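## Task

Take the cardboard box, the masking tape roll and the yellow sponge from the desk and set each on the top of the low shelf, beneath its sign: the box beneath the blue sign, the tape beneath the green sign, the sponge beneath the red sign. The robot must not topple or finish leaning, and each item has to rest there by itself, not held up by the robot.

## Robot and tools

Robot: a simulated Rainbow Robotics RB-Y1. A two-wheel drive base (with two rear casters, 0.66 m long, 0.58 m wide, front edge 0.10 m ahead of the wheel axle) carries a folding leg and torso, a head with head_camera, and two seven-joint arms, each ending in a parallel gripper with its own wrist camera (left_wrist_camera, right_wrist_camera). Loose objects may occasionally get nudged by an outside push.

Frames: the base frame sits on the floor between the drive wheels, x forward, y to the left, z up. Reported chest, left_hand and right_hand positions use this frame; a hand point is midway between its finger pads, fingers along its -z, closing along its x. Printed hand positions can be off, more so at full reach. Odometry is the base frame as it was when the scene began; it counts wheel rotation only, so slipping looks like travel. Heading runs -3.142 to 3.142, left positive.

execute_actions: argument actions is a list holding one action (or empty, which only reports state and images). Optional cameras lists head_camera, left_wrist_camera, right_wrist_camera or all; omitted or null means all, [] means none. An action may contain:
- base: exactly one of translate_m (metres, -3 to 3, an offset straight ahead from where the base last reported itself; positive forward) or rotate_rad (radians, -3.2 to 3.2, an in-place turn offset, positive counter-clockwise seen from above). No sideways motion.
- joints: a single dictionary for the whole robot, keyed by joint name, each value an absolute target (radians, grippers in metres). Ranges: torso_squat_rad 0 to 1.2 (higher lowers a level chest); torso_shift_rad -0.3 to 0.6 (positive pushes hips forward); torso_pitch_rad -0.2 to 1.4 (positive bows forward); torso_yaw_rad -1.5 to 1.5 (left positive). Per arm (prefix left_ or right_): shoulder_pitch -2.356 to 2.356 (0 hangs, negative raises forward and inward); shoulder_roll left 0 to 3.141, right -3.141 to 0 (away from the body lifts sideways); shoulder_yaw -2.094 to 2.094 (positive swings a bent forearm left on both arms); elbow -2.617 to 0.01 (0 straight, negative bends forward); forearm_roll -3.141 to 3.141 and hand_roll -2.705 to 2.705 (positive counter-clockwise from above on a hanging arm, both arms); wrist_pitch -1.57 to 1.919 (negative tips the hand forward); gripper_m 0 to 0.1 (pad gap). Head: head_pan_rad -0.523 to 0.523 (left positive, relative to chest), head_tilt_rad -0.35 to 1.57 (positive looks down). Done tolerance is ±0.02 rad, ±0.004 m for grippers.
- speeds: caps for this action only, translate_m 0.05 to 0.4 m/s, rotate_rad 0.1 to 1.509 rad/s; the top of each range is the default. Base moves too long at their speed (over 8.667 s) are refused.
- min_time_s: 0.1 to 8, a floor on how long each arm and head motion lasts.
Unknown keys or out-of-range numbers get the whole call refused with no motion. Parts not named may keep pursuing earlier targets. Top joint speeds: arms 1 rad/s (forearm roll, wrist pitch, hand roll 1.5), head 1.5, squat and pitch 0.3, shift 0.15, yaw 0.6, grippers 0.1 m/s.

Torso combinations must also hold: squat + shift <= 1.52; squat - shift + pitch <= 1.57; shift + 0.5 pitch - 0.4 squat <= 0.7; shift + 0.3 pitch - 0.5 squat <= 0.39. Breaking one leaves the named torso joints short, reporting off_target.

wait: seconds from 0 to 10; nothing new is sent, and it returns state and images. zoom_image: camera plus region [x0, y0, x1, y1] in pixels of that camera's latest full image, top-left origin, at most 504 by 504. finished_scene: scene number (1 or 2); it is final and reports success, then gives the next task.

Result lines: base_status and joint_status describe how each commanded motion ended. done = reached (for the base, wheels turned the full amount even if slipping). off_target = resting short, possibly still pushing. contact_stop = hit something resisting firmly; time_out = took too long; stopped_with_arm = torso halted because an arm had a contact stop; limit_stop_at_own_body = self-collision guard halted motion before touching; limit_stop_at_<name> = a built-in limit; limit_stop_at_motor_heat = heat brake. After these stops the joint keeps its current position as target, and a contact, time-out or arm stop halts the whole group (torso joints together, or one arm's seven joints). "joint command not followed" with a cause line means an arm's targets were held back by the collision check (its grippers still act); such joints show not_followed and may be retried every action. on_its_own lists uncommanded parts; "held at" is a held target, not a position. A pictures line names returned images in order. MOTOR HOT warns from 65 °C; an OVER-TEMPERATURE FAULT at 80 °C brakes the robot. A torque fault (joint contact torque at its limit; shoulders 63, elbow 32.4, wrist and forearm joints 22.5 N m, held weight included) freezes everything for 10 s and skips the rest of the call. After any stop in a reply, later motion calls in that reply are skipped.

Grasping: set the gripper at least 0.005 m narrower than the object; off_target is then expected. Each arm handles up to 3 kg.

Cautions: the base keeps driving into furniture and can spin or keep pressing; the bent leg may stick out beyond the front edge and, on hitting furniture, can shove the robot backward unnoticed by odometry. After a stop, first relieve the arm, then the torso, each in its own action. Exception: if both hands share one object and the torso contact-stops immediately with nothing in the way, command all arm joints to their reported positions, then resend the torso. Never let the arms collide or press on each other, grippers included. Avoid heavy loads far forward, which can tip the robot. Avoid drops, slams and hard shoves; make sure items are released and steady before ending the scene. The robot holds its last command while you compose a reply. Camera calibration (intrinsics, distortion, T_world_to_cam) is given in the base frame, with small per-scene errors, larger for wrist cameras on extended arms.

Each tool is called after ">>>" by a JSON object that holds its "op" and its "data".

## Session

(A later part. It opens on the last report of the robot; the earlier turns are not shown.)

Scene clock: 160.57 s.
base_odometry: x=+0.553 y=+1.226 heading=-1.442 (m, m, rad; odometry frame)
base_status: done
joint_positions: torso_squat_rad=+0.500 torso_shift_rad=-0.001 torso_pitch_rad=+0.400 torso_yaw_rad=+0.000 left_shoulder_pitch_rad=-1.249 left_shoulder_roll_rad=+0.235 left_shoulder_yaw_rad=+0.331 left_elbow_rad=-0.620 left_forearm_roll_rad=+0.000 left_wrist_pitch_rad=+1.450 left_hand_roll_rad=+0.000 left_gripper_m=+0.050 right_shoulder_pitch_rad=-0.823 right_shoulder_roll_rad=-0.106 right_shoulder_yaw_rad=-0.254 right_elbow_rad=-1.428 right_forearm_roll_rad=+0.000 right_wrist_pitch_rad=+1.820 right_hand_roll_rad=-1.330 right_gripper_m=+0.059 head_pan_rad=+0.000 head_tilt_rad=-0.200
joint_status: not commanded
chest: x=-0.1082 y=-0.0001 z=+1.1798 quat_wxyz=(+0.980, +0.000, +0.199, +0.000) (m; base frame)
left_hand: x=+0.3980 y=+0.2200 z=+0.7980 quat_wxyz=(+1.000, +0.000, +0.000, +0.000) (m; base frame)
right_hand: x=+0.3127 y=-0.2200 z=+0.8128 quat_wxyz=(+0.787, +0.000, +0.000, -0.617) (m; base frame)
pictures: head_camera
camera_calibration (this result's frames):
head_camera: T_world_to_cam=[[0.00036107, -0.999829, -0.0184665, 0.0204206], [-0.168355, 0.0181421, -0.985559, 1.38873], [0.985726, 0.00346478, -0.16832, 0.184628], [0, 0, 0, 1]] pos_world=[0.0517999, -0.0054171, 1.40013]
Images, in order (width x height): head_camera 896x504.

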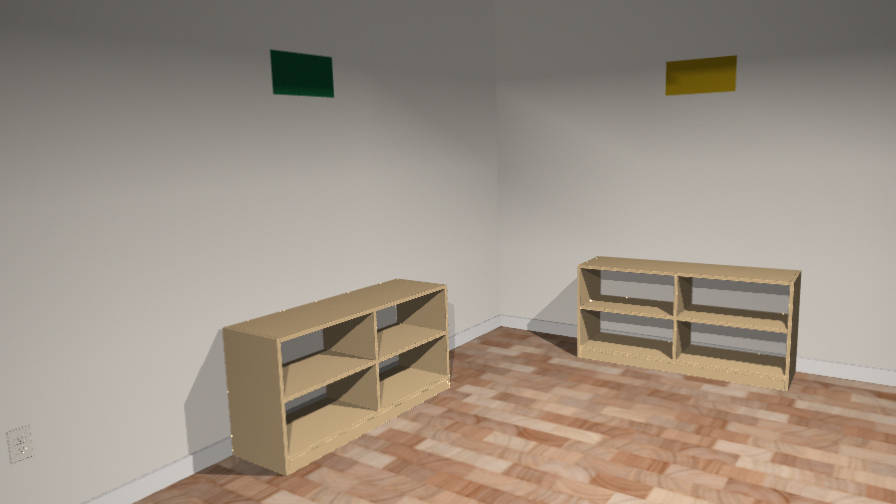

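>>> {"op": "execute_actions", "data": {"actions": [{"base":{"rotate_rad":0.1}}], "cameras": []}}

>>> {"op": "execute_actions", "data": {"actions": [{"base":{"translate_m":2.45},"joints":{"head_tilt_rad":0.6,"torso_shift_rad":0.18,"torso_squat_rad":0.68}}]}}

Scene clock: 172.20 s.
base_odometry: x=+0.553 y=+1.225 heading=-1.342 (m, m, rad; odometry frame)
base_status: done
joint_positions: torso_squat_rad=+0.500 torso_shift_rad=-0.001 torso_pitch_rad=+0.400 torso_yaw_rad=+0.000 left_shoulder_pitch_rad=-1.249 left_shoulder_roll_rad=+0.235 left_shoulder_yaw_rad=+0.331 left_elbow_rad=-0.620 left_forearm_roll_rad=+0.000 left_wrist_pitch_rad=+1.450 left_hand_roll_rad=+0.000 left_gripper_m=+0.050 right_shoulder_pitch_rad=-0.823 right_shoulder_roll_rad=-0.106 right_shoulder_yaw_rad=-0.254 right_elbow_rad=-1.428 right_forearm_roll_rad=+0.000 right_wrist_pitch_rad=+1.820 right_hand_roll_rad=-1.330 right_gripper_m=+0.059 head_pan_rad=+0.000 head_tilt_rad=-0.200
joint_status: not commanded
chest: x=-0.1082 y=-0.0001 z=+1.1798 quat_wxyz=(+0.980, +0.000, +0.199, +0.000) (m; base frame)
left_hand: x=+0.3980 y=+0.2200 z=+0.7980 quat_wxyz=(+1.000, +0.000, +0.000, +0.000) (m; base frame)
right_hand: x=+0.3127 y=-0.2200 z=+0.8128 quat_wxyz=(+0.787, +0.000, +0.000, -0.617) (m; base frame)
pictures: none
No camera images: the call's "cameras" was empty. Leave "cameras" out to get every camera's image.

Scene clock: 179.63 s.
base_odometry: x=+1.107 y=-1.161 heading=-1.343 (m, m, rad; odometry frame)
base_status: done
joint_positions: torso_squat_rad=+0.680 torso_shift_rad=+0.180 torso_pitch_rad=+0.400 torso_yaw_rad=+0.000 left_shoulder_pitch_rad=-1.249 left_shoulder_roll_rad=+0.235 left_shoulder_yaw_rad=+0.331 left_elbow_rad=-0.620 left_forearm_roll_rad=+0.000 left_wrist_pitch_rad=+1.450 left_hand_roll_rad=+0.000 left_gripper_m=+0.050 right_shoulder_pitch_rad=-0.823 right_shoulder_roll_rad=-0.106 right_shoulder_yaw_rad=-0.254 right_elbow_rad=-1.428 right_forearm_roll_rad=+0.000 right_wrist_pitch_rad=+1.820 right_hand_roll_rad=-1.330 right_gripper_m=+0.059 head_pan_rad=+0.000 head_tilt_rad=+0.600
joint_status: all done
chest: x=-0.0100 y=-0.0001 z=+1.1010 quat_wxyz=(+0.980, +0.000, +0.199, +0.000) (m; base frame)
left_hand: x=+0.4962 y=+0.2200 z=+0.7192 quat_wxyz=(+1.000, +0.000, +0.000, +0.000) (m; base frame)
right_hand: x=+0.4109 y=-0.2200 z=+0.7339 quat_wxyz=(+0.787, +0.000, +0.000, -0.617) (m; base frame)
pictures: head_camera, left_wrist_camera, right_wrist_camera
camera_calibration (this result's frames):
head_camera: T_world_to_cam=[[-0.0130494, -0.999833, -0.0128156, 0.0129278], [-0.824374, 0.0180111, -0.56576, 0.849493], [0.565896, 0.00318198, -0.824471, 0.949208], [0, 0, 0, 1]] pos_world=[0.163316, -0.00539508, 1.26337]
left_wrist_camera: T_world_to_cam=[[0.99967, -0.0219018, -0.0133988, -0.482004], [-0.00704702, -0.735868, 0.677088, -0.294035], [-0.0246892, -0.67677, -0.73578, 0.775601], [0, 0, 0, 1]] pos_world=[0.498922, 0.297976, 0.763301]
right_wrist_camera: T_world_to_cam=[[-0.207131, 0.97808, 0.0213467, 0.28955], [0.739358, 0.142212, 0.658123, -0.728537], [0.640661, 0.1521, -0.752608, 0.414712], [0, 0, 0, 1]] pos_world=[0.332935, -0.242674, 0.785402]
Images, in order (width x height): head_camera 896x504, left_wrist_camera 644x364, right_wrist_camera 644x364.

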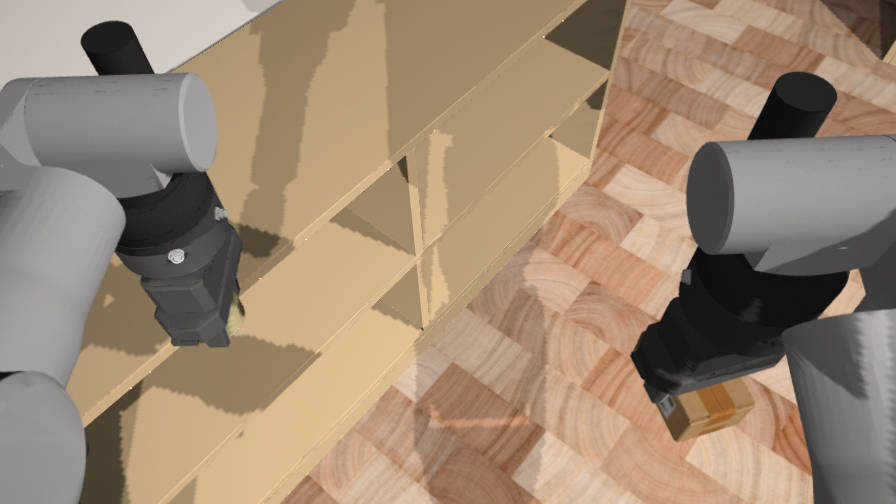

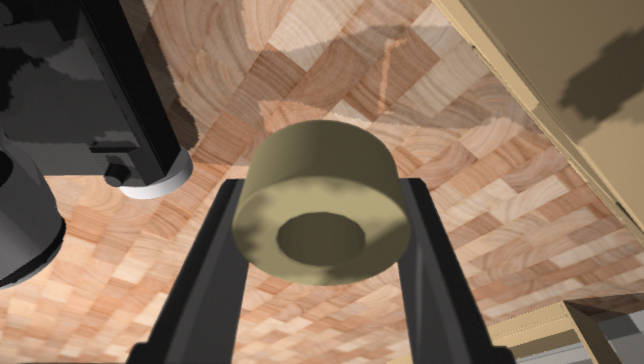

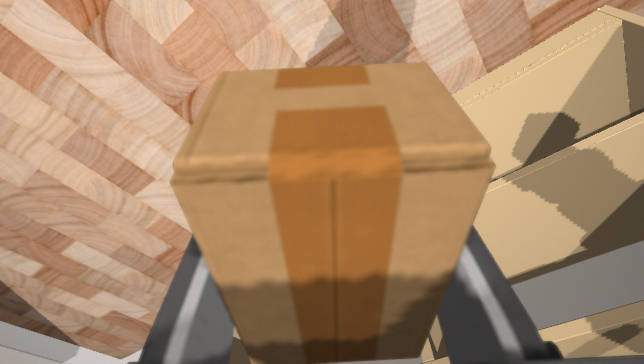

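>>> {"op": "execute_actions", "data": {"actions": [{"base":{"translate_m":0.32},"joints":{"torso_squat_rad":0.76}}], "cameras": []}}

>>> {"op": "execute_actions", "data": {"actions": [{"joints":{"torso_squat_rad":0.83}}], "cameras": ["head_camera","left_wrist_camera"]}}

Scene clock: 188.53 s.
base_odometry: x=+1.180 y=-1.473 heading=-1.343 (m, m, rad; odometry frame)
base_status: done
joint_positions: torso_squat_rad=+0.760 torso_shift_rad=+0.180 torso_pitch_rad=+0.400 torso_yaw_rad=+0.000 left_shoulder_pitch_rad=-1.249 left_shoulder_roll_rad=+0.235 left_shoulder_yaw_rad=+0.331 left_elbow_rad=-0.620 left_forearm_roll_rad=+0.000 left_wrist_pitch_rad=+1.450 left_hand_roll_rad=+0.000 left_gripper_m=+0.050 right_shoulder_pitch_rad=-0.823 right_shoulder_roll_rad=-0.106 right_shoulder_yaw_rad=-0.254 right_elbow_rad=-1.428 right_forearm_roll_rad=+0.000 right_wrist_pitch_rad=+1.820 right_hand_roll_rad=-1.330 right_gripper_m=+0.059 head_pan_rad=+0.000 head_tilt_rad=+0.600
joint_status: all done
chest: x=-0.0166 y=-0.0001 z=+1.0647 quat_wxyz=(+0.980, +0.000, +0.199, +0.000) (m; base frame)
left_hand: x=+0.4896 y=+0.2201 z=+0.6829 quat_wxyz=(+1.000, +0.000, +0.000, +0.000) (m; base frame)
right_hand: x=+0.4043 y=-0.2199 z=+0.6976 quat_wxyz=(+0.787, +0.000, +0.000, -0.617) (m; base frame)
pictures: none
No camera images: the call's "cameras" was empty. Leave "cameras" out to get every camera's image.

Scene clock: 189.50 s.
base_odometry: x=+1.180 y=-1.473 heading=-1.343 (m, m, rad; odometry frame)
base_status: not commanded
joint_positions: torso_squat_rad=+0.830 torso_shift_rad=+0.180 torso_pitch_rad=+0.400 torso_yaw_rad=+0.000 left_shoulder_pitch_rad=-1.249 left_shoulder_roll_rad=+0.235 left_shoulder_yaw_rad=+0.331 left_elbow_rad=-0.620 left_forearm_roll_rad=+0.000 left_wrist_pitch_rad=+1.450 left_hand_roll_rad=+0.000 left_gripper_m=+0.050 right_shoulder_pitch_rad=-0.823 right_shoulder_roll_rad=-0.106 right_shoulder_yaw_rad=-0.254 right_elbow_rad=-1.428 right_forearm_roll_rad=+0.000 right_wrist_pitch_rad=+1.820 right_hand_roll_rad=-1.330 right_gripper_m=+0.059 head_pan_rad=+0.000 head_tilt_rad=+0.600
joint_status: all done
chest: x=-0.0230 y=-0.0001 z=+1.0303 quat_wxyz=(+0.980, +0.000, +0.199, +0.000) (m; base frame)
left_hand: x=+0.4833 y=+0.2201 z=+0.6486 quat_wxyz=(+1.000, +0.000, +0.000, +0.000) (m; base frame)
right_hand: x=+0.3980 y=-0.2199 z=+0.6633 quat_wxyz=(+0.787, +0.000, +0.000, -0.617) (m; base frame)
pictures: head_camera, left_wrist_camera
camera_calibration (this result's frames):
head_camera: T_world_to_cam=[[-0.013047, -0.999833, -0.0128185, 0.0118832], [-0.824252, 0.0180115, -0.565937, 0.798983], [0.566073, 0.0031819, -0.824349, 0.89815], [0, 0, 0, 1]] pos_world=[0.1503, -0.00536751, 1.19272]
left_wrist_camera: T_world_to_cam=[[0.999673, -0.021871, -0.0132515, -0.470128], [-0.00712439, -0.735878, 0.677077, -0.24623], [-0.0245599, -0.676761, -0.735793, 0.723299], [0, 0, 0, 1]] pos_world=[0.485984, 0.298024, 0.692685]
Images, in order (width x height): head_camera 896x504, left_wrist_camera 644x364.

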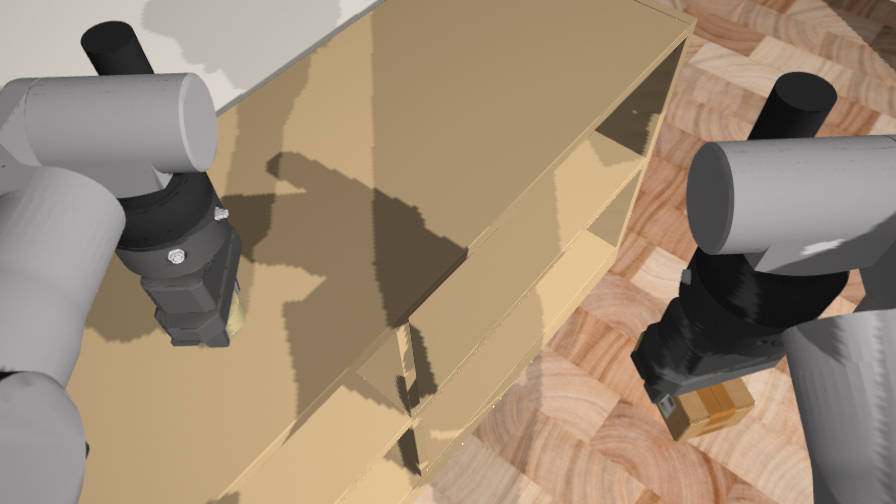

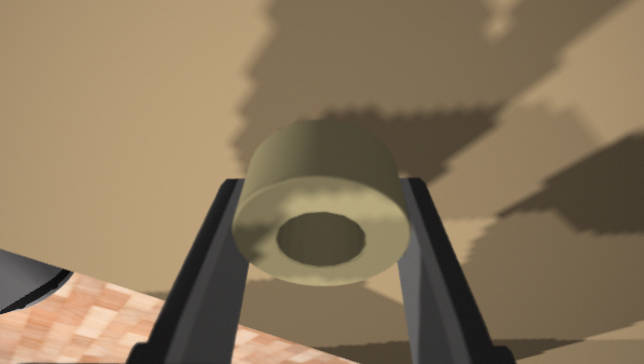

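>>> {"op": "execute_actions", "data": {"actions": [{"joints":{"torso_squat_rad":0.855}}], "cameras": ["left_wrist_camera"]}}

Scene clock: 195.60 s.
base_odometry: x=+1.180 y=-1.473 heading=-1.343 (m, m, rad; odometry frame)
base_status: not commanded
joint_positions: torso_squat_rad=+0.855 torso_shift_rad=+0.179 torso_pitch_rad=+0.397 torso_yaw_rad=+0.000 left_shoulder_pitch_rad=-1.254 left_shoulder_roll_rad=+0.236 left_shoulder_yaw_rad=+0.331 left_elbow_rad=-0.623 left_forearm_roll_rad=+0.000 left_wrist_pitch_rad=+1.452 left_hand_roll_rad=+0.000 left_gripper_m=+0.050 right_shoulder_pitch_rad=-0.823 right_shoulder_roll_rad=-0.106 right_shoulder_yaw_rad=-0.254 right_elbow_rad=-1.428 right_forearm_roll_rad=+0.000 right_wrist_pitch_rad=+1.820 right_hand_roll_rad=-1.330 right_gripper_m=+0.059 head_pan_rad=+0.000 head_tilt_rad=+0.600
joint_status: all done
chest: x=-0.0267 y=-0.0003 z=+1.0178 quat_wxyz=(+0.980, +0.000, +0.197, +0.000) (m; base frame)
left_hand: x=+0.4834 y=+0.2200 z=+0.6408 quat_wxyz=(+1.000, +0.000, -0.005, +0.000) (m; base frame)
right_hand: x=+0.3953 y=-0.2199 z=+0.6518 quat_wxyz=(+0.787, +0.001, -0.001, -0.617) (m; base frame)
pictures: left_wrist_camera
camera_calibration (this result's frames):
left_wrist_camera: T_world_to_cam=[[0.999743, -0.0222804, -0.00410646, -0.476134], [-0.0136367, -0.736534, 0.676263, -0.237257], [-0.018092, -0.676034, -0.736649, 0.714802], [0, 0, 0, 1]] pos_world=[0.485708, 0.297874, 0.685051]
Images, in order (width x height): left_wrist_camera 644x364.

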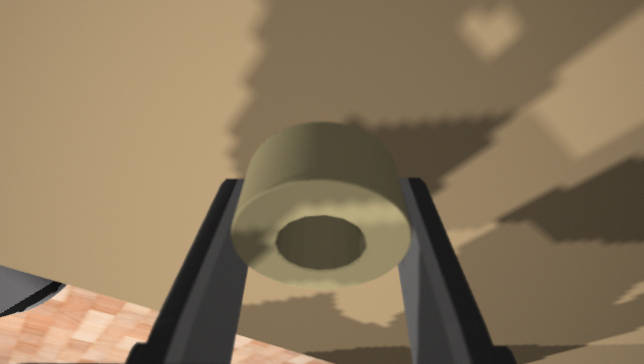

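>>> {"op": "execute_actions", "data": {"actions": [{"joints":{"left_gripper_m":0.1,"torso_squat_rad":0.845}}], "cameras": []}}

>>> {"op": "execute_actions", "data": {"actions": [{"joints":{"torso_squat_rad":0.72}}], "cameras": ["left_wrist_camera"]}}

>>> {"op": "execute_actions", "data": {"actions": [{"base":{"translate_m":-0.55},"joints":{"head_tilt_rad":-0.15,"head_pan_rad":0.3}}], "cameras": []}}

>>> {"op": "execute_actions", "data": {"actions": [{"base":{"rotate_rad":-1.72},"joints":{"left_shoulder_pitch_rad":-0.4,"left_shoulder_roll_rad":0.1,"left_shoulder_yaw_rad":0.1,"left_elbow_rad":-2.4,"left_wrist_pitch_rad":1.0},"min_time_s":2.5}], "cameras": ["head_camera"]}}

Scene clock: 210.17 s.
base_odometry: x=+1.180 y=-1.473 heading=-1.343 (m, m, rad; odometry frame)
base_status: not commanded
joint_positions: torso_squat_rad=+0.845 torso_shift_rad=+0.180 torso_pitch_rad=+0.399 torso_yaw_rad=+0.000 left_shoulder_pitch_rad=-1.251 left_shoulder_roll_rad=+0.235 left_shoulder_yaw_rad=+0.331 left_elbow_rad=-0.621 left_forearm_roll_rad=+0.000 left_wrist_pitch_rad=+1.450 left_hand_roll_rad=+0.000 left_gripper_m=+0.100 right_shoulder_pitch_rad=-0.823 right_shoulder_roll_rad=-0.106 right_shoulder_yaw_rad=-0.254 right_elbow_rad=-1.428 right_forearm_roll_rad=+0.000 right_wrist_pitch_rad=+1.820 right_hand_roll_rad=-1.330 right_gripper_m=+0.059 head_pan_rad=+0.000 head_tilt_rad=+0.600
joint_status: all done
chest: x=-0.0247 y=-0.0002 z=+1.0227 quat_wxyz=(+0.980, +0.000, +0.198, +0.000) (m; base frame)
left_hand: x=+0.4831 y=+0.2201 z=+0.6426 quat_wxyz=(+1.000, +0.000, -0.002, +0.000) (m; base frame)
right_hand: x=+0.3965 y=-0.2199 z=+0.6559 quat_wxyz=(+0.787, +0.000, +0.000, -0.617) (m; base frame)
pictures: none
No camera images: the call's "cameras" was empty. Leave "cameras" out to get every camera's image.

Scene clock: 211.37 s.
base_odometry: x=+1.180 y=-1.473 heading=-1.343 (m, m, rad; odometry frame)
base_status: not commanded
joint_positions: torso_squat_rad=+0.720 torso_shift_rad=+0.180 torso_pitch_rad=+0.400 torso_yaw_rad=+0.000 left_shoulder_pitch_rad=-1.249 left_shoulder_roll_rad=+0.235 left_shoulder_yaw_rad=+0.331 left_elbow_rad=-0.620 left_forearm_roll_rad=+0.000 left_wrist_pitch_rad=+1.450 left_hand_roll_rad=+0.000 left_gripper_m=+0.100 right_shoulder_pitch_rad=-0.823 right_shoulder_roll_rad=-0.106 right_shoulder_yaw_rad=-0.254 right_elbow_rad=-1.428 right_forearm_roll_rad=+0.000 right_wrist_pitch_rad=+1.820 right_hand_roll_rad=-1.330 right_gripper_m=+0.059 head_pan_rad=+0.000 head_tilt_rad=+0.600
joint_status: all done
chest: x=-0.0133 y=-0.0002 z=+1.0832 quat_wxyz=(+0.980, +0.000, +0.199, +0.000) (m; base frame)
left_hand: x=+0.4931 y=+0.2202 z=+0.7016 quat_wxyz=(+1.000, +0.000, +0.000, +0.000) (m; base frame)
right_hand: x=+0.4076 y=-0.2199 z=+0.7161 quat_wxyz=(+0.787, +0.000, +0.000, -0.617) (m; base frame)
pictures: left_wrist_camera
camera_calibration (this result's frames):
left_wrist_camera: T_world_to_cam=[[0.99968, -0.0216968, -0.0129774, -0.479426], [-0.00719011, -0.736109, 0.676824, -0.281766], [-0.0242377, -0.676515, -0.73603, 0.762587], [0, 0, 0, 1]] pos_world=[0.49573, 0.298089, 0.745771]
Images, in order (width x height): left_wrist_camera 644x364.

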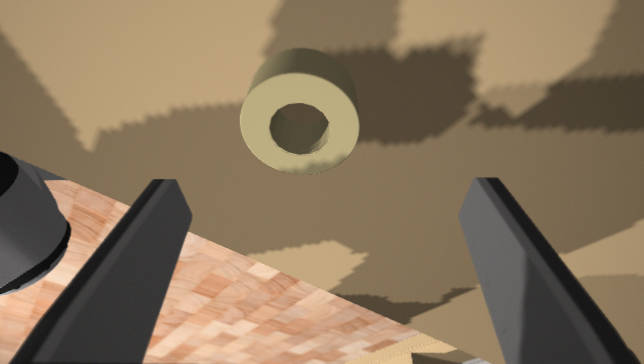

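Scene clock: 214.27 s.
base_odometry: x=+1.056 y=-0.937 heading=-1.344 (m, m, rad; odometry frame)
base_status: done
joint_positions: torso_squat_rad=+0.720 torso_shift_rad=+0.180 torso_pitch_rad=+0.400 torso_yaw_rad=+0.000 left_shoulder_pitch_rad=-1.249 left_shoulder_roll_rad=+0.235 left_shoulder_yaw_rad=+0.331 left_elbow_rad=-0.620 left_forearm_roll_rad=+0.000 left_wrist_pitch_rad=+1.450 left_hand_roll_rad=+0.000 left_gripper_m=+0.100 right_shoulder_pitch_rad=-0.823 right_shoulder_roll_rad=-0.106 right_shoulder_yaw_rad=-0.254 right_elbow_rad=-1.428 right_forearm_roll_rad=+0.000 right_wrist_pitch_rad=+1.820 right_hand_roll_rad=-1.330 right_gripper_m=+0.059 head_pan_rad=+0.300 head_tilt_rad=-0.150
joint_status: all done
chest: x=-0.0133 y=-0.0002 z=+1.0833 quat_wxyz=(+0.980, +0.000, +0.199, +0.000) (m; base frame)
left_hand: x=+0.4929 y=+0.2201 z=+0.7016 quat_wxyz=(+1.000, +0.000, +0.000, +0.000) (m; base frame)
right_hand: x=+0.4076 y=-0.2200 z=+0.7162 quat_wxyz=(+0.787, +0.000, +0.000, -0.617) (m; base frame)
pictures: none
No camera images: the call's "cameras" was empty. Leave "cameras" out to get every camera's image.

Scene clock: 218.30 s.
base_odometry: x=+1.056 y=-0.937 heading=-3.064 (m, m, rad; odometry frame)
base_status: done
joint_positions: torso_squat_rad=+0.720 torso_shift_rad=+0.180 torso_pitch_rad=+0.400 torso_yaw_rad=+0.000 left_shoulder_pitch_rad=-0.400 left_shoulder_roll_rad=+0.100 left_shoulder_yaw_rad=+0.100 left_elbow_rad=-2.400 left_forearm_roll_rad=+0.000 left_wrist_pitch_rad=+1.000 left_hand_roll_rad=+0.000 left_gripper_m=+0.100 right_shoulder_pitch_rad=-0.823 right_shoulder_roll_rad=-0.106 right_shoulder_yaw_rad=-0.254 right_elbow_rad=-1.428 right_forearm_roll_rad=+0.000 right_wrist_pitch_rad=+1.820 right_hand_roll_rad=-1.330 right_gripper_m=+0.059 head_pan_rad=+0.300 head_tilt_rad=-0.150
joint_status: all done
chest: x=-0.0133 y=-0.0001 z=+1.0833 quat_wxyz=(+0.980, +0.000, +0.199, +0.000) (m; base frame)
left_hand: x=+0.4698 y=+0.2157 z=+1.0037 quat_wxyz=(+0.768, +0.017, -0.639, -0.037) (m; base frame)
right_hand: x=+0.4076 y=-0.2199 z=+0.7162 quat_wxyz=(+0.787, +0.000, +0.000, -0.617) (m; base frame)
pictures: head_camera
camera_calibration (this result's frames):
head_camera: T_world_to_cam=[[0.271209, -0.953236, -0.133368, 0.140305], [-0.229772, 0.0704363, -0.970692, 1.29606], [0.934693, 0.293905, -0.199924, 0.118985], [0, 0, 0, 1]] pos_world=[0.148531, 0.00748392, 1.30057]
Images, in order (width x height): head_camera 896x504.

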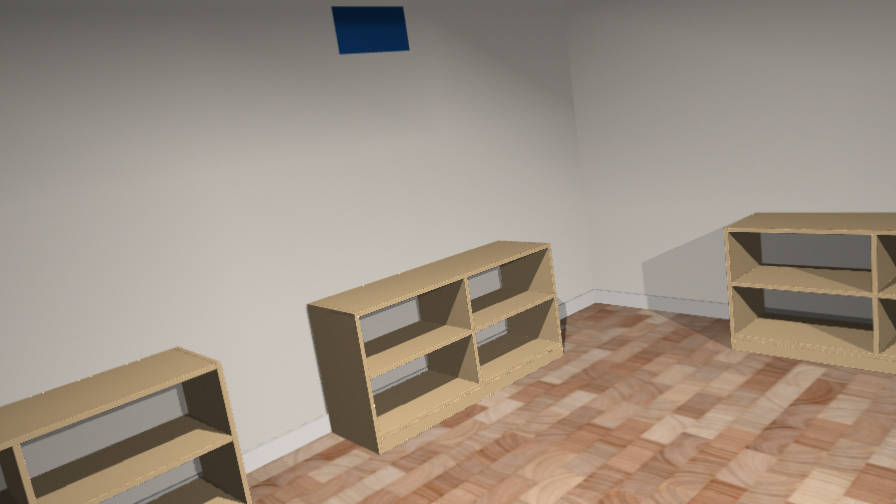

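>>> {"op": "execute_actions", "data": {"actions": [{"base":{"translate_m":2.1},"joints":{"head_tilt_rad":0.5,"head_pan_rad":0}}], "cameras": []}}

>>> {"op": "execute_actions", "data": {"actions": [{"base":{"rotate_rad":1.02},"joints":{"head_tilt_rad":0.3}}], "cameras": ["head_camera"]}}

Scene clock: 230.93 s.
base_odometry: x=-1.038 y=-1.100 heading=-3.064 (m, m, rad; odometry frame)
base_status: done
joint_positions: torso_squat_rad=+0.720 torso_shift_rad=+0.180 torso_pitch_rad=+0.400 torso_yaw_rad=+0.000 left_shoulder_pitch_rad=-0.400 left_shoulder_roll_rad=+0.100 left_shoulder_yaw_rad=+0.100 left_elbow_rad=-2.400 left_forearm_roll_rad=+0.000 left_wrist_pitch_rad=+1.000 left_hand_roll_rad=+0.000 left_gripper_m=+0.100 right_shoulder_pitch_rad=-0.823 right_shoulder_roll_rad=-0.106 right_shoulder_yaw_rad=-0.254 right_elbow_rad=-1.428 right_forearm_roll_rad=+0.000 right_wrist_pitch_rad=+1.820 right_hand_roll_rad=-1.330 right_gripper_m=+0.059 head_pan_rad=+0.000 head_tilt_rad=+0.500
joint_status: all done
chest: x=-0.0132 y=-0.0001 z=+1.0833 quat_wxyz=(+0.980, +0.000, +0.199, +0.000) (m; base frame)
left_hand: x=+0.4699 y=+0.2157 z=+1.0036 quat_wxyz=(+0.768, +0.017, -0.639, -0.037) (m; base frame)
right_hand: x=+0.4077 y=-0.2199 z=+0.7161 quat_wxyz=(+0.787, +0.000, +0.000, -0.617) (m; base frame)
pictures: none
No camera images: the call's "cameras" was empty. Leave "cameras" out to get every camera's image.

Scene clock: 234.10 s.
base_odometry: x=-1.038 y=-1.099 heading=-2.044 (m, m, rad; odometry frame)
base_status: done
joint_positions: torso_squat_rad=+0.720 torso_shift_rad=+0.180 torso_pitch_rad=+0.400 torso_yaw_rad=+0.000 left_shoulder_pitch_rad=-0.400 left_shoulder_roll_rad=+0.100 left_shoulder_yaw_rad=+0.100 left_elbow_rad=-2.400 left_forearm_roll_rad=+0.000 left_wrist_pitch_rad=+1.000 left_hand_roll_rad=+0.000 left_gripper_m=+0.100 right_shoulder_pitch_rad=-0.823 right_shoulder_roll_rad=-0.106 right_shoulder_yaw_rad=-0.254 right_elbow_rad=-1.428 right_forearm_roll_rad=+0.000 right_wrist_pitch_rad=+1.820 right_hand_roll_rad=-1.330 right_gripper_m=+0.059 head_pan_rad=+0.000 head_tilt_rad=+0.300
joint_status: all done
chest: x=-0.0132 y=-0.0001 z=+1.0833 quat_wxyz=(+0.980, +0.000, +0.199, +0.000) (m; base frame)
left_hand: x=+0.4699 y=+0.2157 z=+1.0036 quat_wxyz=(+0.768, +0.017, -0.639, -0.037) (m; base frame)
right_hand: x=+0.4077 y=-0.2199 z=+0.7161 quat_wxyz=(+0.787, +0.000, +0.000, -0.617) (m; base frame)
pictures: head_camera
camera_calibration (this result's frames):
head_camera: T_world_to_cam=[[-0.00859225, -0.999831, -0.0162318, 0.0165587], [-0.620424, 0.0180606, -0.784059, 1.09428], [0.78422, 0.00333375, -0.620474, 0.661049], [0, 0, 0, 1]] pos_world=[0.160653, -0.00541114, 1.26841]
Images, in order (width x height): head_camera 896x504.

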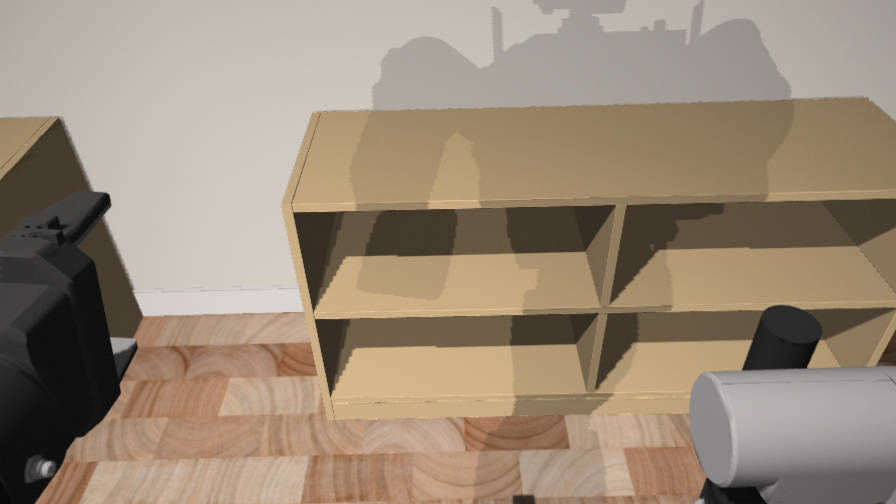

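>>> {"op": "execute_actions", "data": {"actions": [{"base":{"translate_m":0.89},"joints":{"head_tilt_rad":0.75,"torso_squat_rad":0.77}}], "cameras": []}}

>>> {"op": "execute_actions", "data": {"actions": [{"joints":{"torso_squat_rad":0.842}}], "cameras": ["head_camera","right_wrist_camera"]}}

Scene clock: 242.77 s.
base_odometry: x=-1.444 y=-1.892 heading=-2.044 (m, m, rad; odometry frame)
base_status: done
joint_positions: torso_squat_rad=+0.770 torso_shift_rad=+0.180 torso_pitch_rad=+0.400 torso_yaw_rad=+0.000 left_shoulder_pitch_rad=-0.400 left_shoulder_roll_rad=+0.100 left_shoulder_yaw_rad=+0.100 left_elbow_rad=-2.400 left_forearm_roll_rad=+0.000 left_wrist_pitch_rad=+1.000 left_hand_roll_rad=+0.000 left_gripper_m=+0.100 right_shoulder_pitch_rad=-0.823 right_shoulder_roll_rad=-0.106 right_shoulder_yaw_rad=-0.254 right_elbow_rad=-1.428 right_forearm_roll_rad=+0.000 right_wrist_pitch_rad=+1.820 right_hand_roll_rad=-1.330 right_gripper_m=+0.059 head_pan_rad=+0.000 head_tilt_rad=+0.750
joint_status: all done
chest: x=-0.0175 y=-0.0001 z=+1.0599 quat_wxyz=(+0.980, +0.000, +0.199, +0.000) (m; base frame)
left_hand: x=+0.4656 y=+0.2157 z=+0.9803 quat_wxyz=(+0.768, +0.017, -0.639, -0.037) (m; base frame)
right_hand: x=+0.4034 y=-0.2199 z=+0.6928 quat_wxyz=(+0.787, +0.000, +0.000, -0.617) (m; base frame)
pictures: none
No camera images: the call's "cameras" was empty. Leave "cameras" out to get every camera's image.

Scene clock: 243.77 s.
base_odometry: x=-1.444 y=-1.892 heading=-2.044 (m, m, rad; odometry frame)
base_status: not commanded
joint_positions: torso_squat_rad=+0.842 torso_shift_rad=+0.180 torso_pitch_rad=+0.399 torso_yaw_rad=+0.000 left_shoulder_pitch_rad=-0.400 left_shoulder_roll_rad=+0.100 left_shoulder_yaw_rad=+0.100 left_elbow_rad=-2.400 left_forearm_roll_rad=+0.000 left_wrist_pitch_rad=+1.000 left_hand_roll_rad=+0.000 left_gripper_m=+0.100 right_shoulder_pitch_rad=-0.824 right_shoulder_roll_rad=-0.106 right_shoulder_yaw_rad=-0.254 right_elbow_rad=-1.429 right_forearm_roll_rad=+0.000 right_wrist_pitch_rad=+1.820 right_hand_roll_rad=-1.330 right_gripper_m=+0.059 head_pan_rad=+0.000 head_tilt_rad=+0.750
joint_status: all done
chest: x=-0.0244 y=-0.0001 z=+1.0242 quat_wxyz=(+0.980, +0.000, +0.198, +0.000) (m; base frame)
left_hand: x=+0.4588 y=+0.2157 z=+0.9449 quat_wxyz=(+0.768, +0.017, -0.639, -0.037) (m; base frame)
right_hand: x=+0.3974 y=-0.2198 z=+0.6582 quat_wxyz=(+0.787, +0.001, -0.001, -0.617) (m; base frame)
pictures: head_camera, right_wrist_camera
camera_calibration (this result's frames):
head_camera: T_world_to_cam=[[-0.0148624, -0.999833, -0.0106084, 0.00929994], [-0.899294, 0.0180042, -0.436975, 0.645099], [0.437093, 0.00304558, -0.899411, 0.993638], [0, 0, 0, 1]] pos_world=[0.14596, -0.00534232, 1.17568]
right_wrist_camera: T_world_to_cam=[[-0.207451, 0.978027, 0.0206573, 0.288825], [0.737579, 0.142508, 0.660052, -0.669283], [0.642605, 0.152165, -0.750936, 0.364498], [0, 0, 0, 1]] pos_world=[0.319338, -0.242564, 0.70951]
Images, in order (width x height): head_camera 896x504, right_wrist_camera 644x364.

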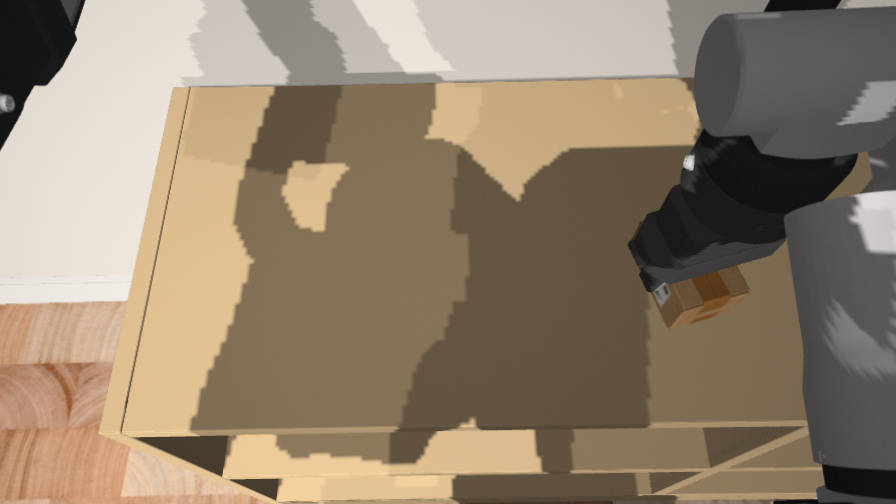

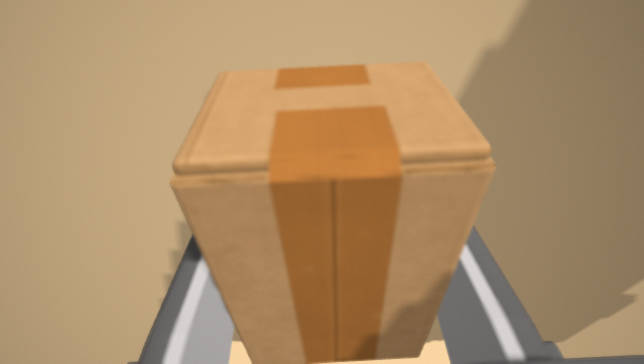

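>>> {"op": "execute_actions", "data": {"actions": [{"joints":{"right_gripper_m":0.1}}], "cameras": []}}

>>> {"op": "execute_actions", "data": {"actions": [{"joints":{"torso_squat_rad":0.7}}], "cameras": ["right_wrist_camera"]}}

>>> {"op": "execute_actions", "data": {"actions": [{"base":{"translate_m":-2.0},"joints":{"head_tilt_rad":0.0,"torso_squat_rad":0.3}}], "cameras": ["head_camera"]}}

>>> {"op": "execute_actions", "data": {"actions": [{"base":{"rotate_rad":-2.91},"joints":{"left_shoulder_pitch_rad":-0.4,"left_shoulder_roll_rad":0.1,"left_elbow_rad":-0.1,"left_wrist_pitch_rad":0,"right_hand_roll_rad":0},"min_time_s":3}], "cameras": ["head_camera"]}}

Scene clock: 254.33 s.
base_odometry: x=-1.444 y=-1.892 heading=-2.044 (m, m, rad; odometry frame)
base_status: not commanded
joint_positions: torso_squat_rad=+0.842 torso_shift_rad=+0.180 torso_pitch_rad=+0.400 torso_yaw_rad=+0.000 left_shoulder_pitch_rad=-0.400 left_shoulder_roll_rad=+0.100 left_shoulder_yaw_rad=+0.100 left_elbow_rad=-2.400 left_forearm_roll_rad=+0.000 left_wrist_pitch_rad=+1.000 left_hand_roll_rad=+0.000 left_gripper_m=+0.100 right_shoulder_pitch_rad=-0.823 right_shoulder_roll_rad=-0.106 right_shoulder_yaw_rad=-0.254 right_elbow_rad=-1.428 right_forearm_roll_rad=+0.000 right_wrist_pitch_rad=+1.820 right_hand_roll_rad=-1.330 right_gripper_m=+0.099 head_pan_rad=+0.000 head_tilt_rad=+0.750
joint_status: all done
chest: x=-0.0241 y=-0.0001 z=+1.0242 quat_wxyz=(+0.980, +0.000, +0.199, +0.000) (m; base frame)
left_hand: x=+0.4590 y=+0.2157 z=+0.9446 quat_wxyz=(+0.768, +0.017, -0.639, -0.037) (m; base frame)
right_hand: x=+0.3970 y=-0.2200 z=+0.6574 quat_wxyz=(+0.787, +0.000, +0.000, -0.617) (m; base frame)
pictures: none
No camera images: the call's "cameras" was empty. Leave "cameras" out to get every camera's image.

Scene clock: 255.60 s.
base_odometry: x=-1.444 y=-1.892 heading=-2.044 (m, m, rad; odometry frame)
base_status: not commanded
joint_positions: torso_squat_rad=+0.700 torso_shift_rad=+0.180 torso_pitch_rad=+0.400 torso_yaw_rad=+0.000 left_shoulder_pitch_rad=-0.400 left_shoulder_roll_rad=+0.100 left_shoulder_yaw_rad=+0.100 left_elbow_rad=-2.400 left_forearm_roll_rad=+0.000 left_wrist_pitch_rad=+1.000 left_hand_roll_rad=+0.000 left_gripper_m=+0.100 right_shoulder_pitch_rad=-0.823 right_shoulder_roll_rad=-0.106 right_shoulder_yaw_rad=-0.254 right_elbow_rad=-1.428 right_forearm_roll_rad=+0.000 right_wrist_pitch_rad=+1.820 right_hand_roll_rad=-1.330 right_gripper_m=+0.099 head_pan_rad=+0.000 head_tilt_rad=+0.750
joint_status: all done
chest: x=-0.0116 y=-0.0001 z=+1.0922 quat_wxyz=(+0.980, +0.000, +0.199, +0.000) (m; base frame)
left_hand: x=+0.4715 y=+0.2157 z=+1.0125 quat_wxyz=(+0.768, +0.017, -0.639, -0.037) (m; base frame)
right_hand: x=+0.4094 y=-0.2200 z=+0.7253 quat_wxyz=(+0.787, +0.000, +0.000, -0.617) (m; base frame)
pictures: right_wrist_camera
camera_calibration (this result's frames):
right_wrist_camera: T_world_to_cam=[[-0.207106, 0.978092, 0.0210496, 0.289684], [0.739135, 0.14234, 0.658345, -0.721766], [0.640926, 0.151906, -0.752422, 0.408929], [0, 0, 0, 1]] pos_world=[0.331384, -0.24272, 0.77676]
Images, in order (width x height): right_wrist_camera 644x364.

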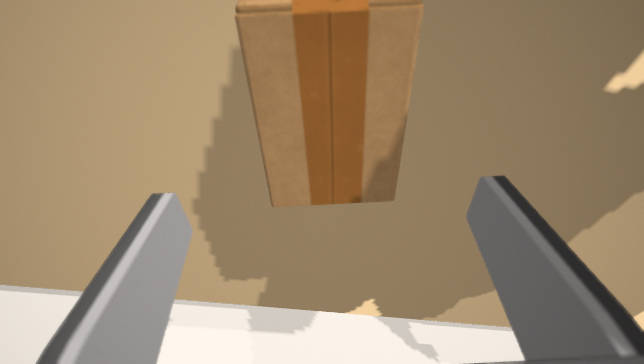

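Scene clock: 262.27 s.
base_odometry: x=-0.532 y=-0.111 heading=-2.044 (m, m, rad; odometry frame)
base_status: done
joint_positions: torso_squat_rad=+0.300 torso_shift_rad=+0.180 torso_pitch_rad=+0.400 torso_yaw_rad=+0.000 left_shoulder_pitch_rad=-0.400 left_shoulder_roll_rad=+0.100 left_shoulder_yaw_rad=+0.100 left_elbow_rad=-2.400 left_forearm_roll_rad=+0.000 left_wrist_pitch_rad=+1.000 left_hand_roll_rad=+0.000 left_gripper_m=+0.100 right_shoulder_pitch_rad=-0.823 right_shoulder_roll_rad=-0.106 right_shoulder_yaw_rad=-0.254 right_elbow_rad=-1.428 right_forearm_roll_rad=+0.000 right_wrist_pitch_rad=+1.820 right_hand_roll_rad=-1.330 right_gripper_m=+0.099 head_pan_rad=+0.000 head_tilt_rad=+0.000
joint_status: all done
chest: x=+0.0122 y=-0.0001 z=+1.2234 quat_wxyz=(+0.980, +0.000, +0.199, +0.000) (m; base frame)
left_hand: x=+0.4953 y=+0.2156 z=+1.1438 quat_wxyz=(+0.768, +0.017, -0.639, -0.037) (m; base frame)
right_hand: x=+0.4332 y=-0.2201 z=+0.8565 quat_wxyz=(+0.787, +0.000, +0.000, -0.617) (m; base frame)
pictures: head_camera
camera_calibration (this result's frames):
head_camera: T_world_to_cam=[[-0.00338185, -0.999832, -0.0180352, 0.0209995], [-0.360796, 0.0180405, -0.93247, 1.39896], [0.932638, 0.00335356, -0.360797, 0.34845], [0, 0, 0, 1]] pos_world=[0.179832, -0.00541038, 1.43058]
Images, in order (width x height): head_camera 896x504.

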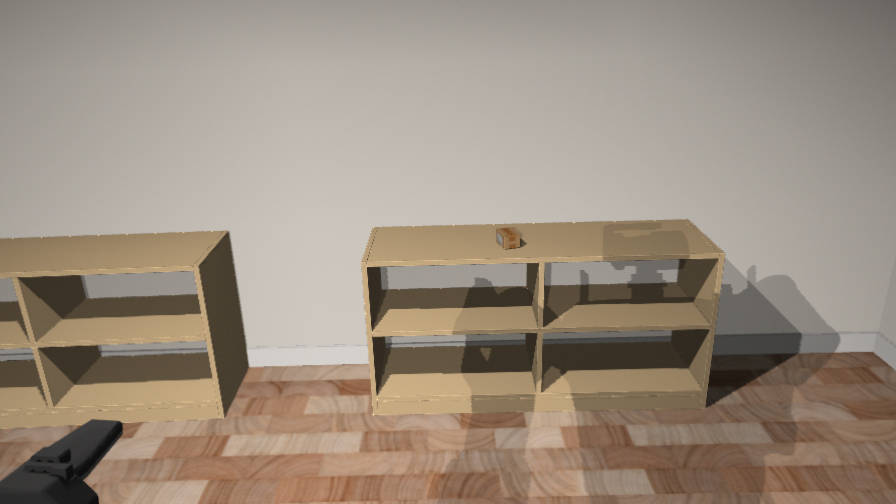

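Scene clock: 267.40 s.
base_odometry: x=-0.532 y=-0.111 heading=+1.330 (m, m, rad; odometry frame)
base_status: done
joint_positions: torso_squat_rad=+0.300 torso_shift_rad=+0.180 torso_pitch_rad=+0.400 torso_yaw_rad=+0.000 left_shoulder_pitch_rad=-0.400 left_shoulder_roll_rad=+0.100 left_shoulder_yaw_rad=+0.100 left_elbow_rad=-0.100 left_forearm_roll_rad=+0.000 left_wrist_pitch_rad=+0.000 left_hand_roll_rad=+0.000 left_gripper_m=+0.100 right_shoulder_pitch_rad=-0.823 right_shoulder_roll_rad=-0.106 right_shoulder_yaw_rad=-0.254 right_elbow_rad=-1.428 right_forearm_roll_rad=+0.000 right_wrist_pitch_rad=+1.820 right_hand_roll_rad=+0.000 right_gripper_m=+0.099 head_pan_rad=+0.000 head_tilt_rad=+0.000
joint_status: all done
chest: x=+0.0122 y=-0.0001 z=+1.2234 quat_wxyz=(+0.980, +0.000, +0.199, +0.000) (m; base frame)
left_hand: x=+0.0830 y=+0.2745 z=+0.5353 quat_wxyz=(+0.998, +0.036, -0.043, -0.019) (m; base frame)
right_hand: x=+0.4332 y=-0.2200 z=+0.8565 quat_wxyz=(+1.000, +0.000, +0.000, +0.000) (m; base frame)
pictures: head_camera
camera_calibration (this result's frames):
head_camera: T_world_to_cam=[[-0.00337181, -0.999831, -0.0180635, 0.0210273], [-0.360795, 0.0180633, -0.93247, 1.39896], [0.932639, 0.00337312, -0.360795, 0.348448], [0, 0, 0, 1]] pos_world=[0.179831, -0.00542139, 1.43058]
Images, in order (width x height): head_camera 896x504.

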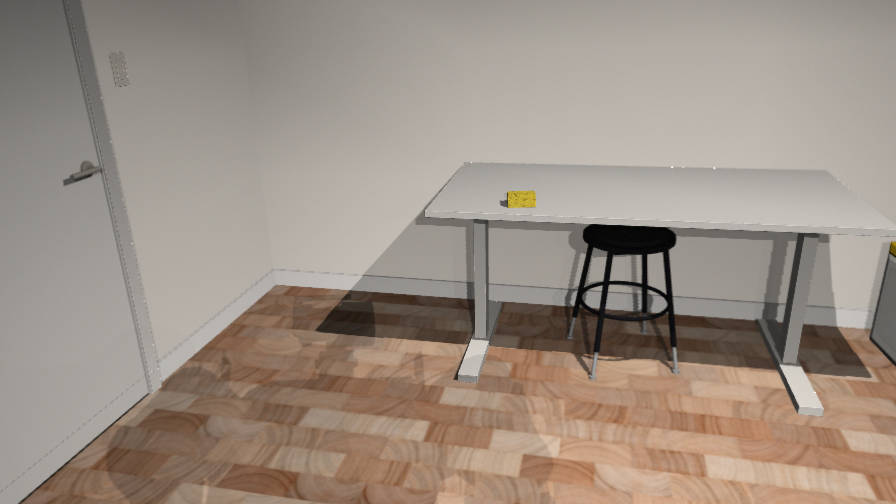

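>>> {"op": "execute_actions", "data": {"actions": [{"base":{"translate_m":1.75},"joints":{"head_tilt_rad":0.5}}], "cameras": ["head_camera"]}}

Scene clock: 277.00 s.
base_odometry: x=-0.115 y=+1.588 heading=+1.330 (m, m, rad; odometry frame)
base_status: done
joint_positions: torso_squat_rad=+0.300 torso_shift_rad=+0.180 torso_pitch_rad=+0.400 torso_yaw_rad=+0.000 left_shoulder_pitch_rad=-0.400 left_shoulder_roll_rad=+0.100 left_shoulder_yaw_rad=+0.100 left_elbow_rad=-0.100 left_forearm_roll_rad=+0.000 left_wrist_pitch_rad=+0.000 left_hand_roll_rad=+0.000 left_gripper_m=+0.100 right_shoulder_pitch_rad=-0.823 right_shoulder_roll_rad=-0.106 right_shoulder_yaw_rad=-0.254 right_elbow_rad=-1.428 right_forearm_roll_rad=+0.000 right_wrist_pitch_rad=+1.820 right_hand_roll_rad=+0.000 right_gripper_m=+0.099 head_pan_rad=+0.000 head_tilt_rad=+0.500
joint_status: all done
chest: x=+0.0123 y=-0.0001 z=+1.2234 quat_wxyz=(+0.980, +0.000, +0.199, +0.000) (m; base frame)
left_hand: x=+0.0831 y=+0.2745 z=+0.5353 quat_wxyz=(+0.998, +0.036, -0.043, -0.019) (m; base frame)
right_hand: x=+0.4332 y=-0.2200 z=+0.8564 quat_wxyz=(+1.000, +0.000, +0.000, +0.000) (m; base frame)
pictures: head_camera
camera_calibration (this result's frames):
head_camera: T_world_to_cam=[[-0.0116989, -0.999833, -0.014053, 0.016335], [-0.763721, 0.0180061, -0.645295, 1.04167], [0.64544, 0.00318334, -0.763804, 0.94391], [0, 0, 0, 1]] pos_world=[0.186498, -0.00542884, 1.39338]
Images, in order (width x height): head_camera 896x504.

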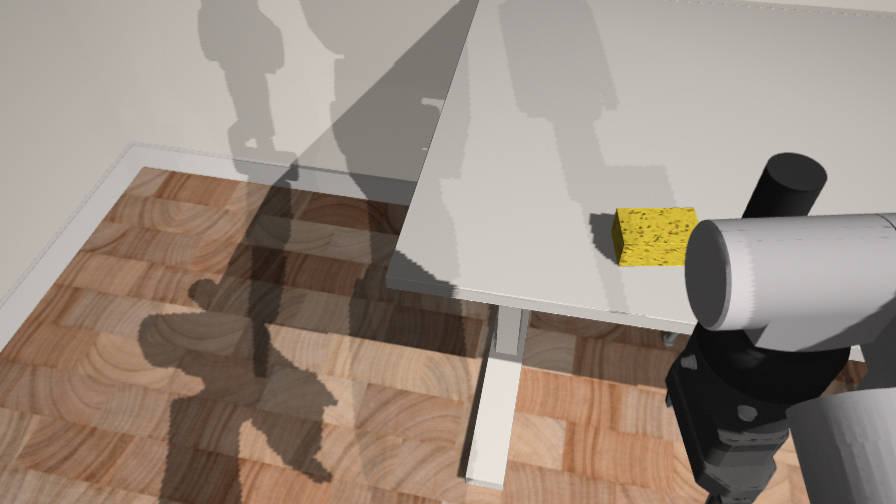

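>>> {"op": "execute_actions", "data": {"actions": [{"base":{"rotate_rad":-0.09},"joints":{"right_hand_roll_rad":0.09}}], "cameras": []}}

>>> {"op": "execute_actions", "data": {"actions": [{"base":{"translate_m":0.365},"joints":{"torso_squat_rad":0.45,"head_tilt_rad":0.8}}], "cameras": ["head_camera","right_wrist_camera"]}}

Scene clock: 282.87 s.
base_odometry: x=-0.115 y=+1.588 heading=+1.241 (m, m, rad; odometry frame)
base_status: done
joint_positions: torso_squat_rad=+0.300 torso_shift_rad=+0.180 torso_pitch_rad=+0.400 torso_yaw_rad=+0.000 left_shoulder_pitch_rad=-0.400 left_shoulder_roll_rad=+0.100 left_shoulder_yaw_rad=+0.100 left_elbow_rad=-0.100 left_forearm_roll_rad=+0.000 left_wrist_pitch_rad=+0.000 left_hand_roll_rad=+0.000 left_gripper_m=+0.100 right_shoulder_pitch_rad=-0.823 right_shoulder_roll_rad=-0.106 right_shoulder_yaw_rad=-0.254 right_elbow_rad=-1.428 right_forearm_roll_rad=+0.000 right_wrist_pitch_rad=+1.820 right_hand_roll_rad=+0.090 right_gripper_m=+0.099 head_pan_rad=+0.000 head_tilt_rad=+0.500
joint_status: all done
chest: x=+0.0122 y=-0.0001 z=+1.2234 quat_wxyz=(+0.980, +0.000, +0.199, +0.000) (m; base frame)
left_hand: x=+0.0830 y=+0.2745 z=+0.5353 quat_wxyz=(+0.998, +0.036, -0.043, -0.019) (m; base frame)
right_hand: x=+0.4332 y=-0.2200 z=+0.8564 quat_wxyz=(+0.999, +0.000, +0.000, +0.045) (m; base frame)
pictures: none
No camera images: the call's "cameras" was empty. Leave "cameras" out to get every camera's image.

Scene clock: 285.30 s.
base_odometry: x=+0.004 y=+1.934 heading=+1.241 (m, m, rad; odometry frame)
base_status: done
joint_positions: torso_squat_rad=+0.450 torso_shift_rad=+0.180 torso_pitch_rad=+0.400 torso_yaw_rad=+0.000 left_shoulder_pitch_rad=-0.400 left_shoulder_roll_rad=+0.100 left_shoulder_yaw_rad=+0.100 left_elbow_rad=-0.100 left_forearm_roll_rad=+0.000 left_wrist_pitch_rad=+0.000 left_hand_roll_rad=+0.000 left_gripper_m=+0.100 right_shoulder_pitch_rad=-0.823 right_shoulder_roll_rad=-0.106 right_shoulder_yaw_rad=-0.254 right_elbow_rad=-1.428 right_forearm_roll_rad=+0.000 right_wrist_pitch_rad=+1.820 right_hand_roll_rad=+0.090 right_gripper_m=+0.099 head_pan_rad=+0.000 head_tilt_rad=+0.800
joint_status: all done
chest: x=+0.0054 y=-0.0001 z=+1.1856 quat_wxyz=(+0.980, +0.000, +0.199, +0.000) (m; base frame)
left_hand: x=+0.0762 y=+0.2744 z=+0.4975 quat_wxyz=(+0.998, +0.036, -0.043, -0.019) (m; base frame)
right_hand: x=+0.4263 y=-0.2200 z=+0.8186 quat_wxyz=(+0.999, +0.000, +0.000, +0.045) (m; base frame)
pictures: head_camera, right_wrist_camera
camera_calibration (this result's frames):
head_camera: T_world_to_cam=[[-0.0153856, -0.999833, -0.00986584, 0.010419], [-0.920304, 0.0180179, -0.390789, 0.681764], [0.390902, 0.00306704, -0.920427, 1.15906], [0, 0, 0, 1]] pos_world=[0.174512, -0.00542163, 1.33336]
right_wrist_camera: T_world_to_cam=[[-0.9981, -0.0577958, 0.0213337, 0.400319], [-0.0294681, 0.751975, 0.658532, -0.334115], [-0.0541028, 0.656653, -0.75225, 0.875503], [0, 0, 0, 1]] pos_world=[0.43708, -0.300518, 0.870082]
Images, in order (width x height): head_camera 896x504, right_wrist_camera 644x364.

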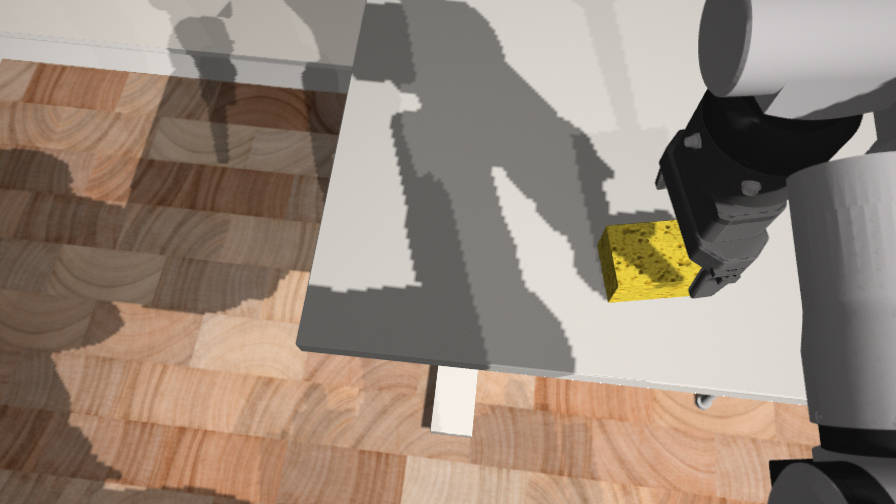

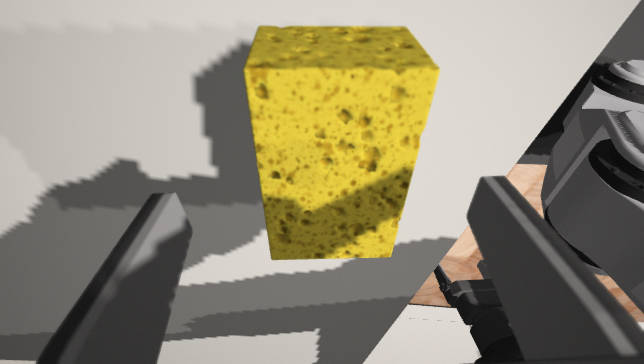

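>>> {"op": "execute_actions", "data": {"actions": [{"base":{"translate_m":0.007},"joints":{"torso_squat_rad":0.615}}], "cameras": ["right_wrist_camera"]}}

>>> {"op": "execute_actions", "data": {"actions": [{"joints":{"right_gripper_m":0.05}}], "cameras": ["right_wrist_camera"]}}

Scene clock: 291.23 s.
base_odometry: x=+0.006 y=+1.940 heading=+1.241 (m, m, rad; odometry frame)
base_status: done
joint_positions: torso_squat_rad=+0.615 torso_shift_rad=+0.180 torso_pitch_rad=+0.400 torso_yaw_rad=+0.000 left_shoulder_pitch_rad=-0.400 left_shoulder_roll_rad=+0.100 left_shoulder_yaw_rad=+0.100 left_elbow_rad=-0.100 left_forearm_roll_rad=+0.000 left_wrist_pitch_rad=+0.000 left_hand_roll_rad=+0.000 left_gripper_m=+0.100 right_shoulder_pitch_rad=-0.823 right_shoulder_roll_rad=-0.106 right_shoulder_yaw_rad=-0.254 right_elbow_rad=-1.428 right_forearm_roll_rad=+0.000 right_wrist_pitch_rad=+1.820 right_hand_roll_rad=+0.090 right_gripper_m=+0.099 head_pan_rad=+0.000 head_tilt_rad=+0.800
joint_status: all done
chest: x=-0.0052 y=-0.0001 z=+1.1280 quat_wxyz=(+0.980, +0.000, +0.199, +0.000) (m; base frame)
left_hand: x=+0.0657 y=+0.2745 z=+0.4399 quat_wxyz=(+0.998, +0.036, -0.043, -0.019) (m; base frame)
right_hand: x=+0.4159 y=-0.2200 z=+0.7611 quat_wxyz=(+0.999, +0.000, +0.000, +0.045) (m; base frame)
pictures: right_wrist_camera
camera_calibration (this result's frames):
right_wrist_camera: T_world_to_cam=[[-0.998105, -0.0578087, 0.0211022, 0.39127], [-0.0296302, 0.751972, 0.658529, -0.296506], [-0.053937, 0.656656, -0.752259, 0.831595], [0, 0, 0, 1]] pos_world=[0.426597, -0.300489, 0.812576]
Images, in order (width x height): right_wrist_camera 644x364.

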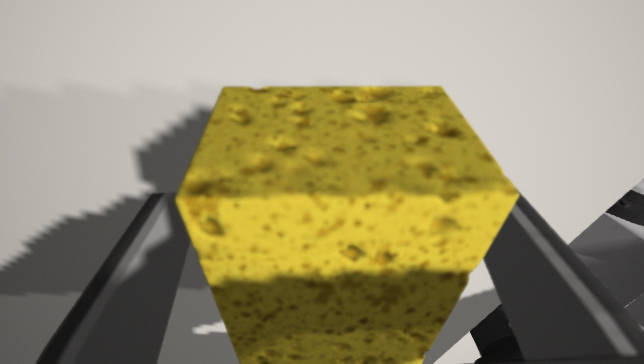

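Scene clock: 292.20 s.
base_odometry: x=+0.006 y=+1.940 heading=+1.241 (m, m, rad; odometry frame)
base_status: not commanded
joint_positions: torso_squat_rad=+0.615 torso_shift_rad=+0.180 torso_pitch_rad=+0.400 torso_yaw_rad=+0.000 left_shoulder_pitch_rad=-0.400 left_shoulder_roll_rad=+0.100 left_shoulder_yaw_rad=+0.100 left_elbow_rad=-0.100 left_forearm_roll_rad=+0.000 left_wrist_pitch_rad=+0.000 left_hand_roll_rad=+0.000 left_gripper_m=+0.100 right_shoulder_pitch_rad=-0.823 right_shoulder_roll_rad=-0.106 right_shoulder_yaw_rad=-0.254 right_elbow_rad=-1.428 right_forearm_roll_rad=+0.000 right_wrist_pitch_rad=+1.820 right_hand_roll_rad=+0.090 right_gripper_m=+0.058 head_pan_rad=+0.000 head_tilt_rad=+0.800
joint_status: right_gripper_m off_target (ended at +0.058, target +0.050)
chest: x=-0.0052 y=-0.0001 z=+1.1280 quat_wxyz=(+0.980, +0.000, +0.199, +0.000) (m; base frame)
left_hand: x=+0.0657 y=+0.2745 z=+0.4399 quat_wxyz=(+0.998, +0.036, -0.043, -0.019) (m; base frame)
right_hand: x=+0.4159 y=-0.2200 z=+0.7611 quat_wxyz=(+0.999, +0.000, +0.000, +0.045) (m; base frame)
pictures: right_wrist_camera
camera_calibration (this result's frames):
right_wrist_camera: T_world_to_cam=[[-0.998105, -0.0578087, 0.0211022, 0.39127], [-0.0296302, 0.751972, 0.658529, -0.296506], [-0.053937, 0.656656, -0.752259, 0.831595], [0, 0, 0, 1]] pos_world=[0.426597, -0.300489, 0.812576]
Images, in order (width x height): right_wrist_camera 644x364.

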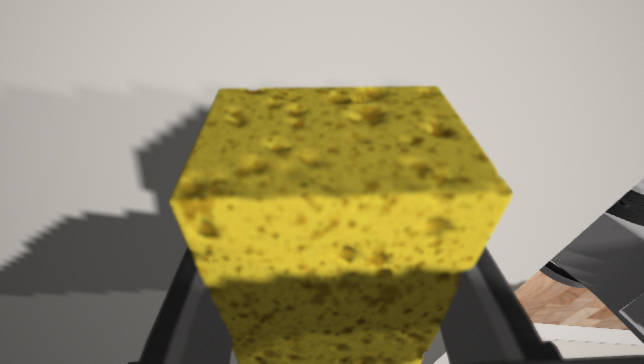

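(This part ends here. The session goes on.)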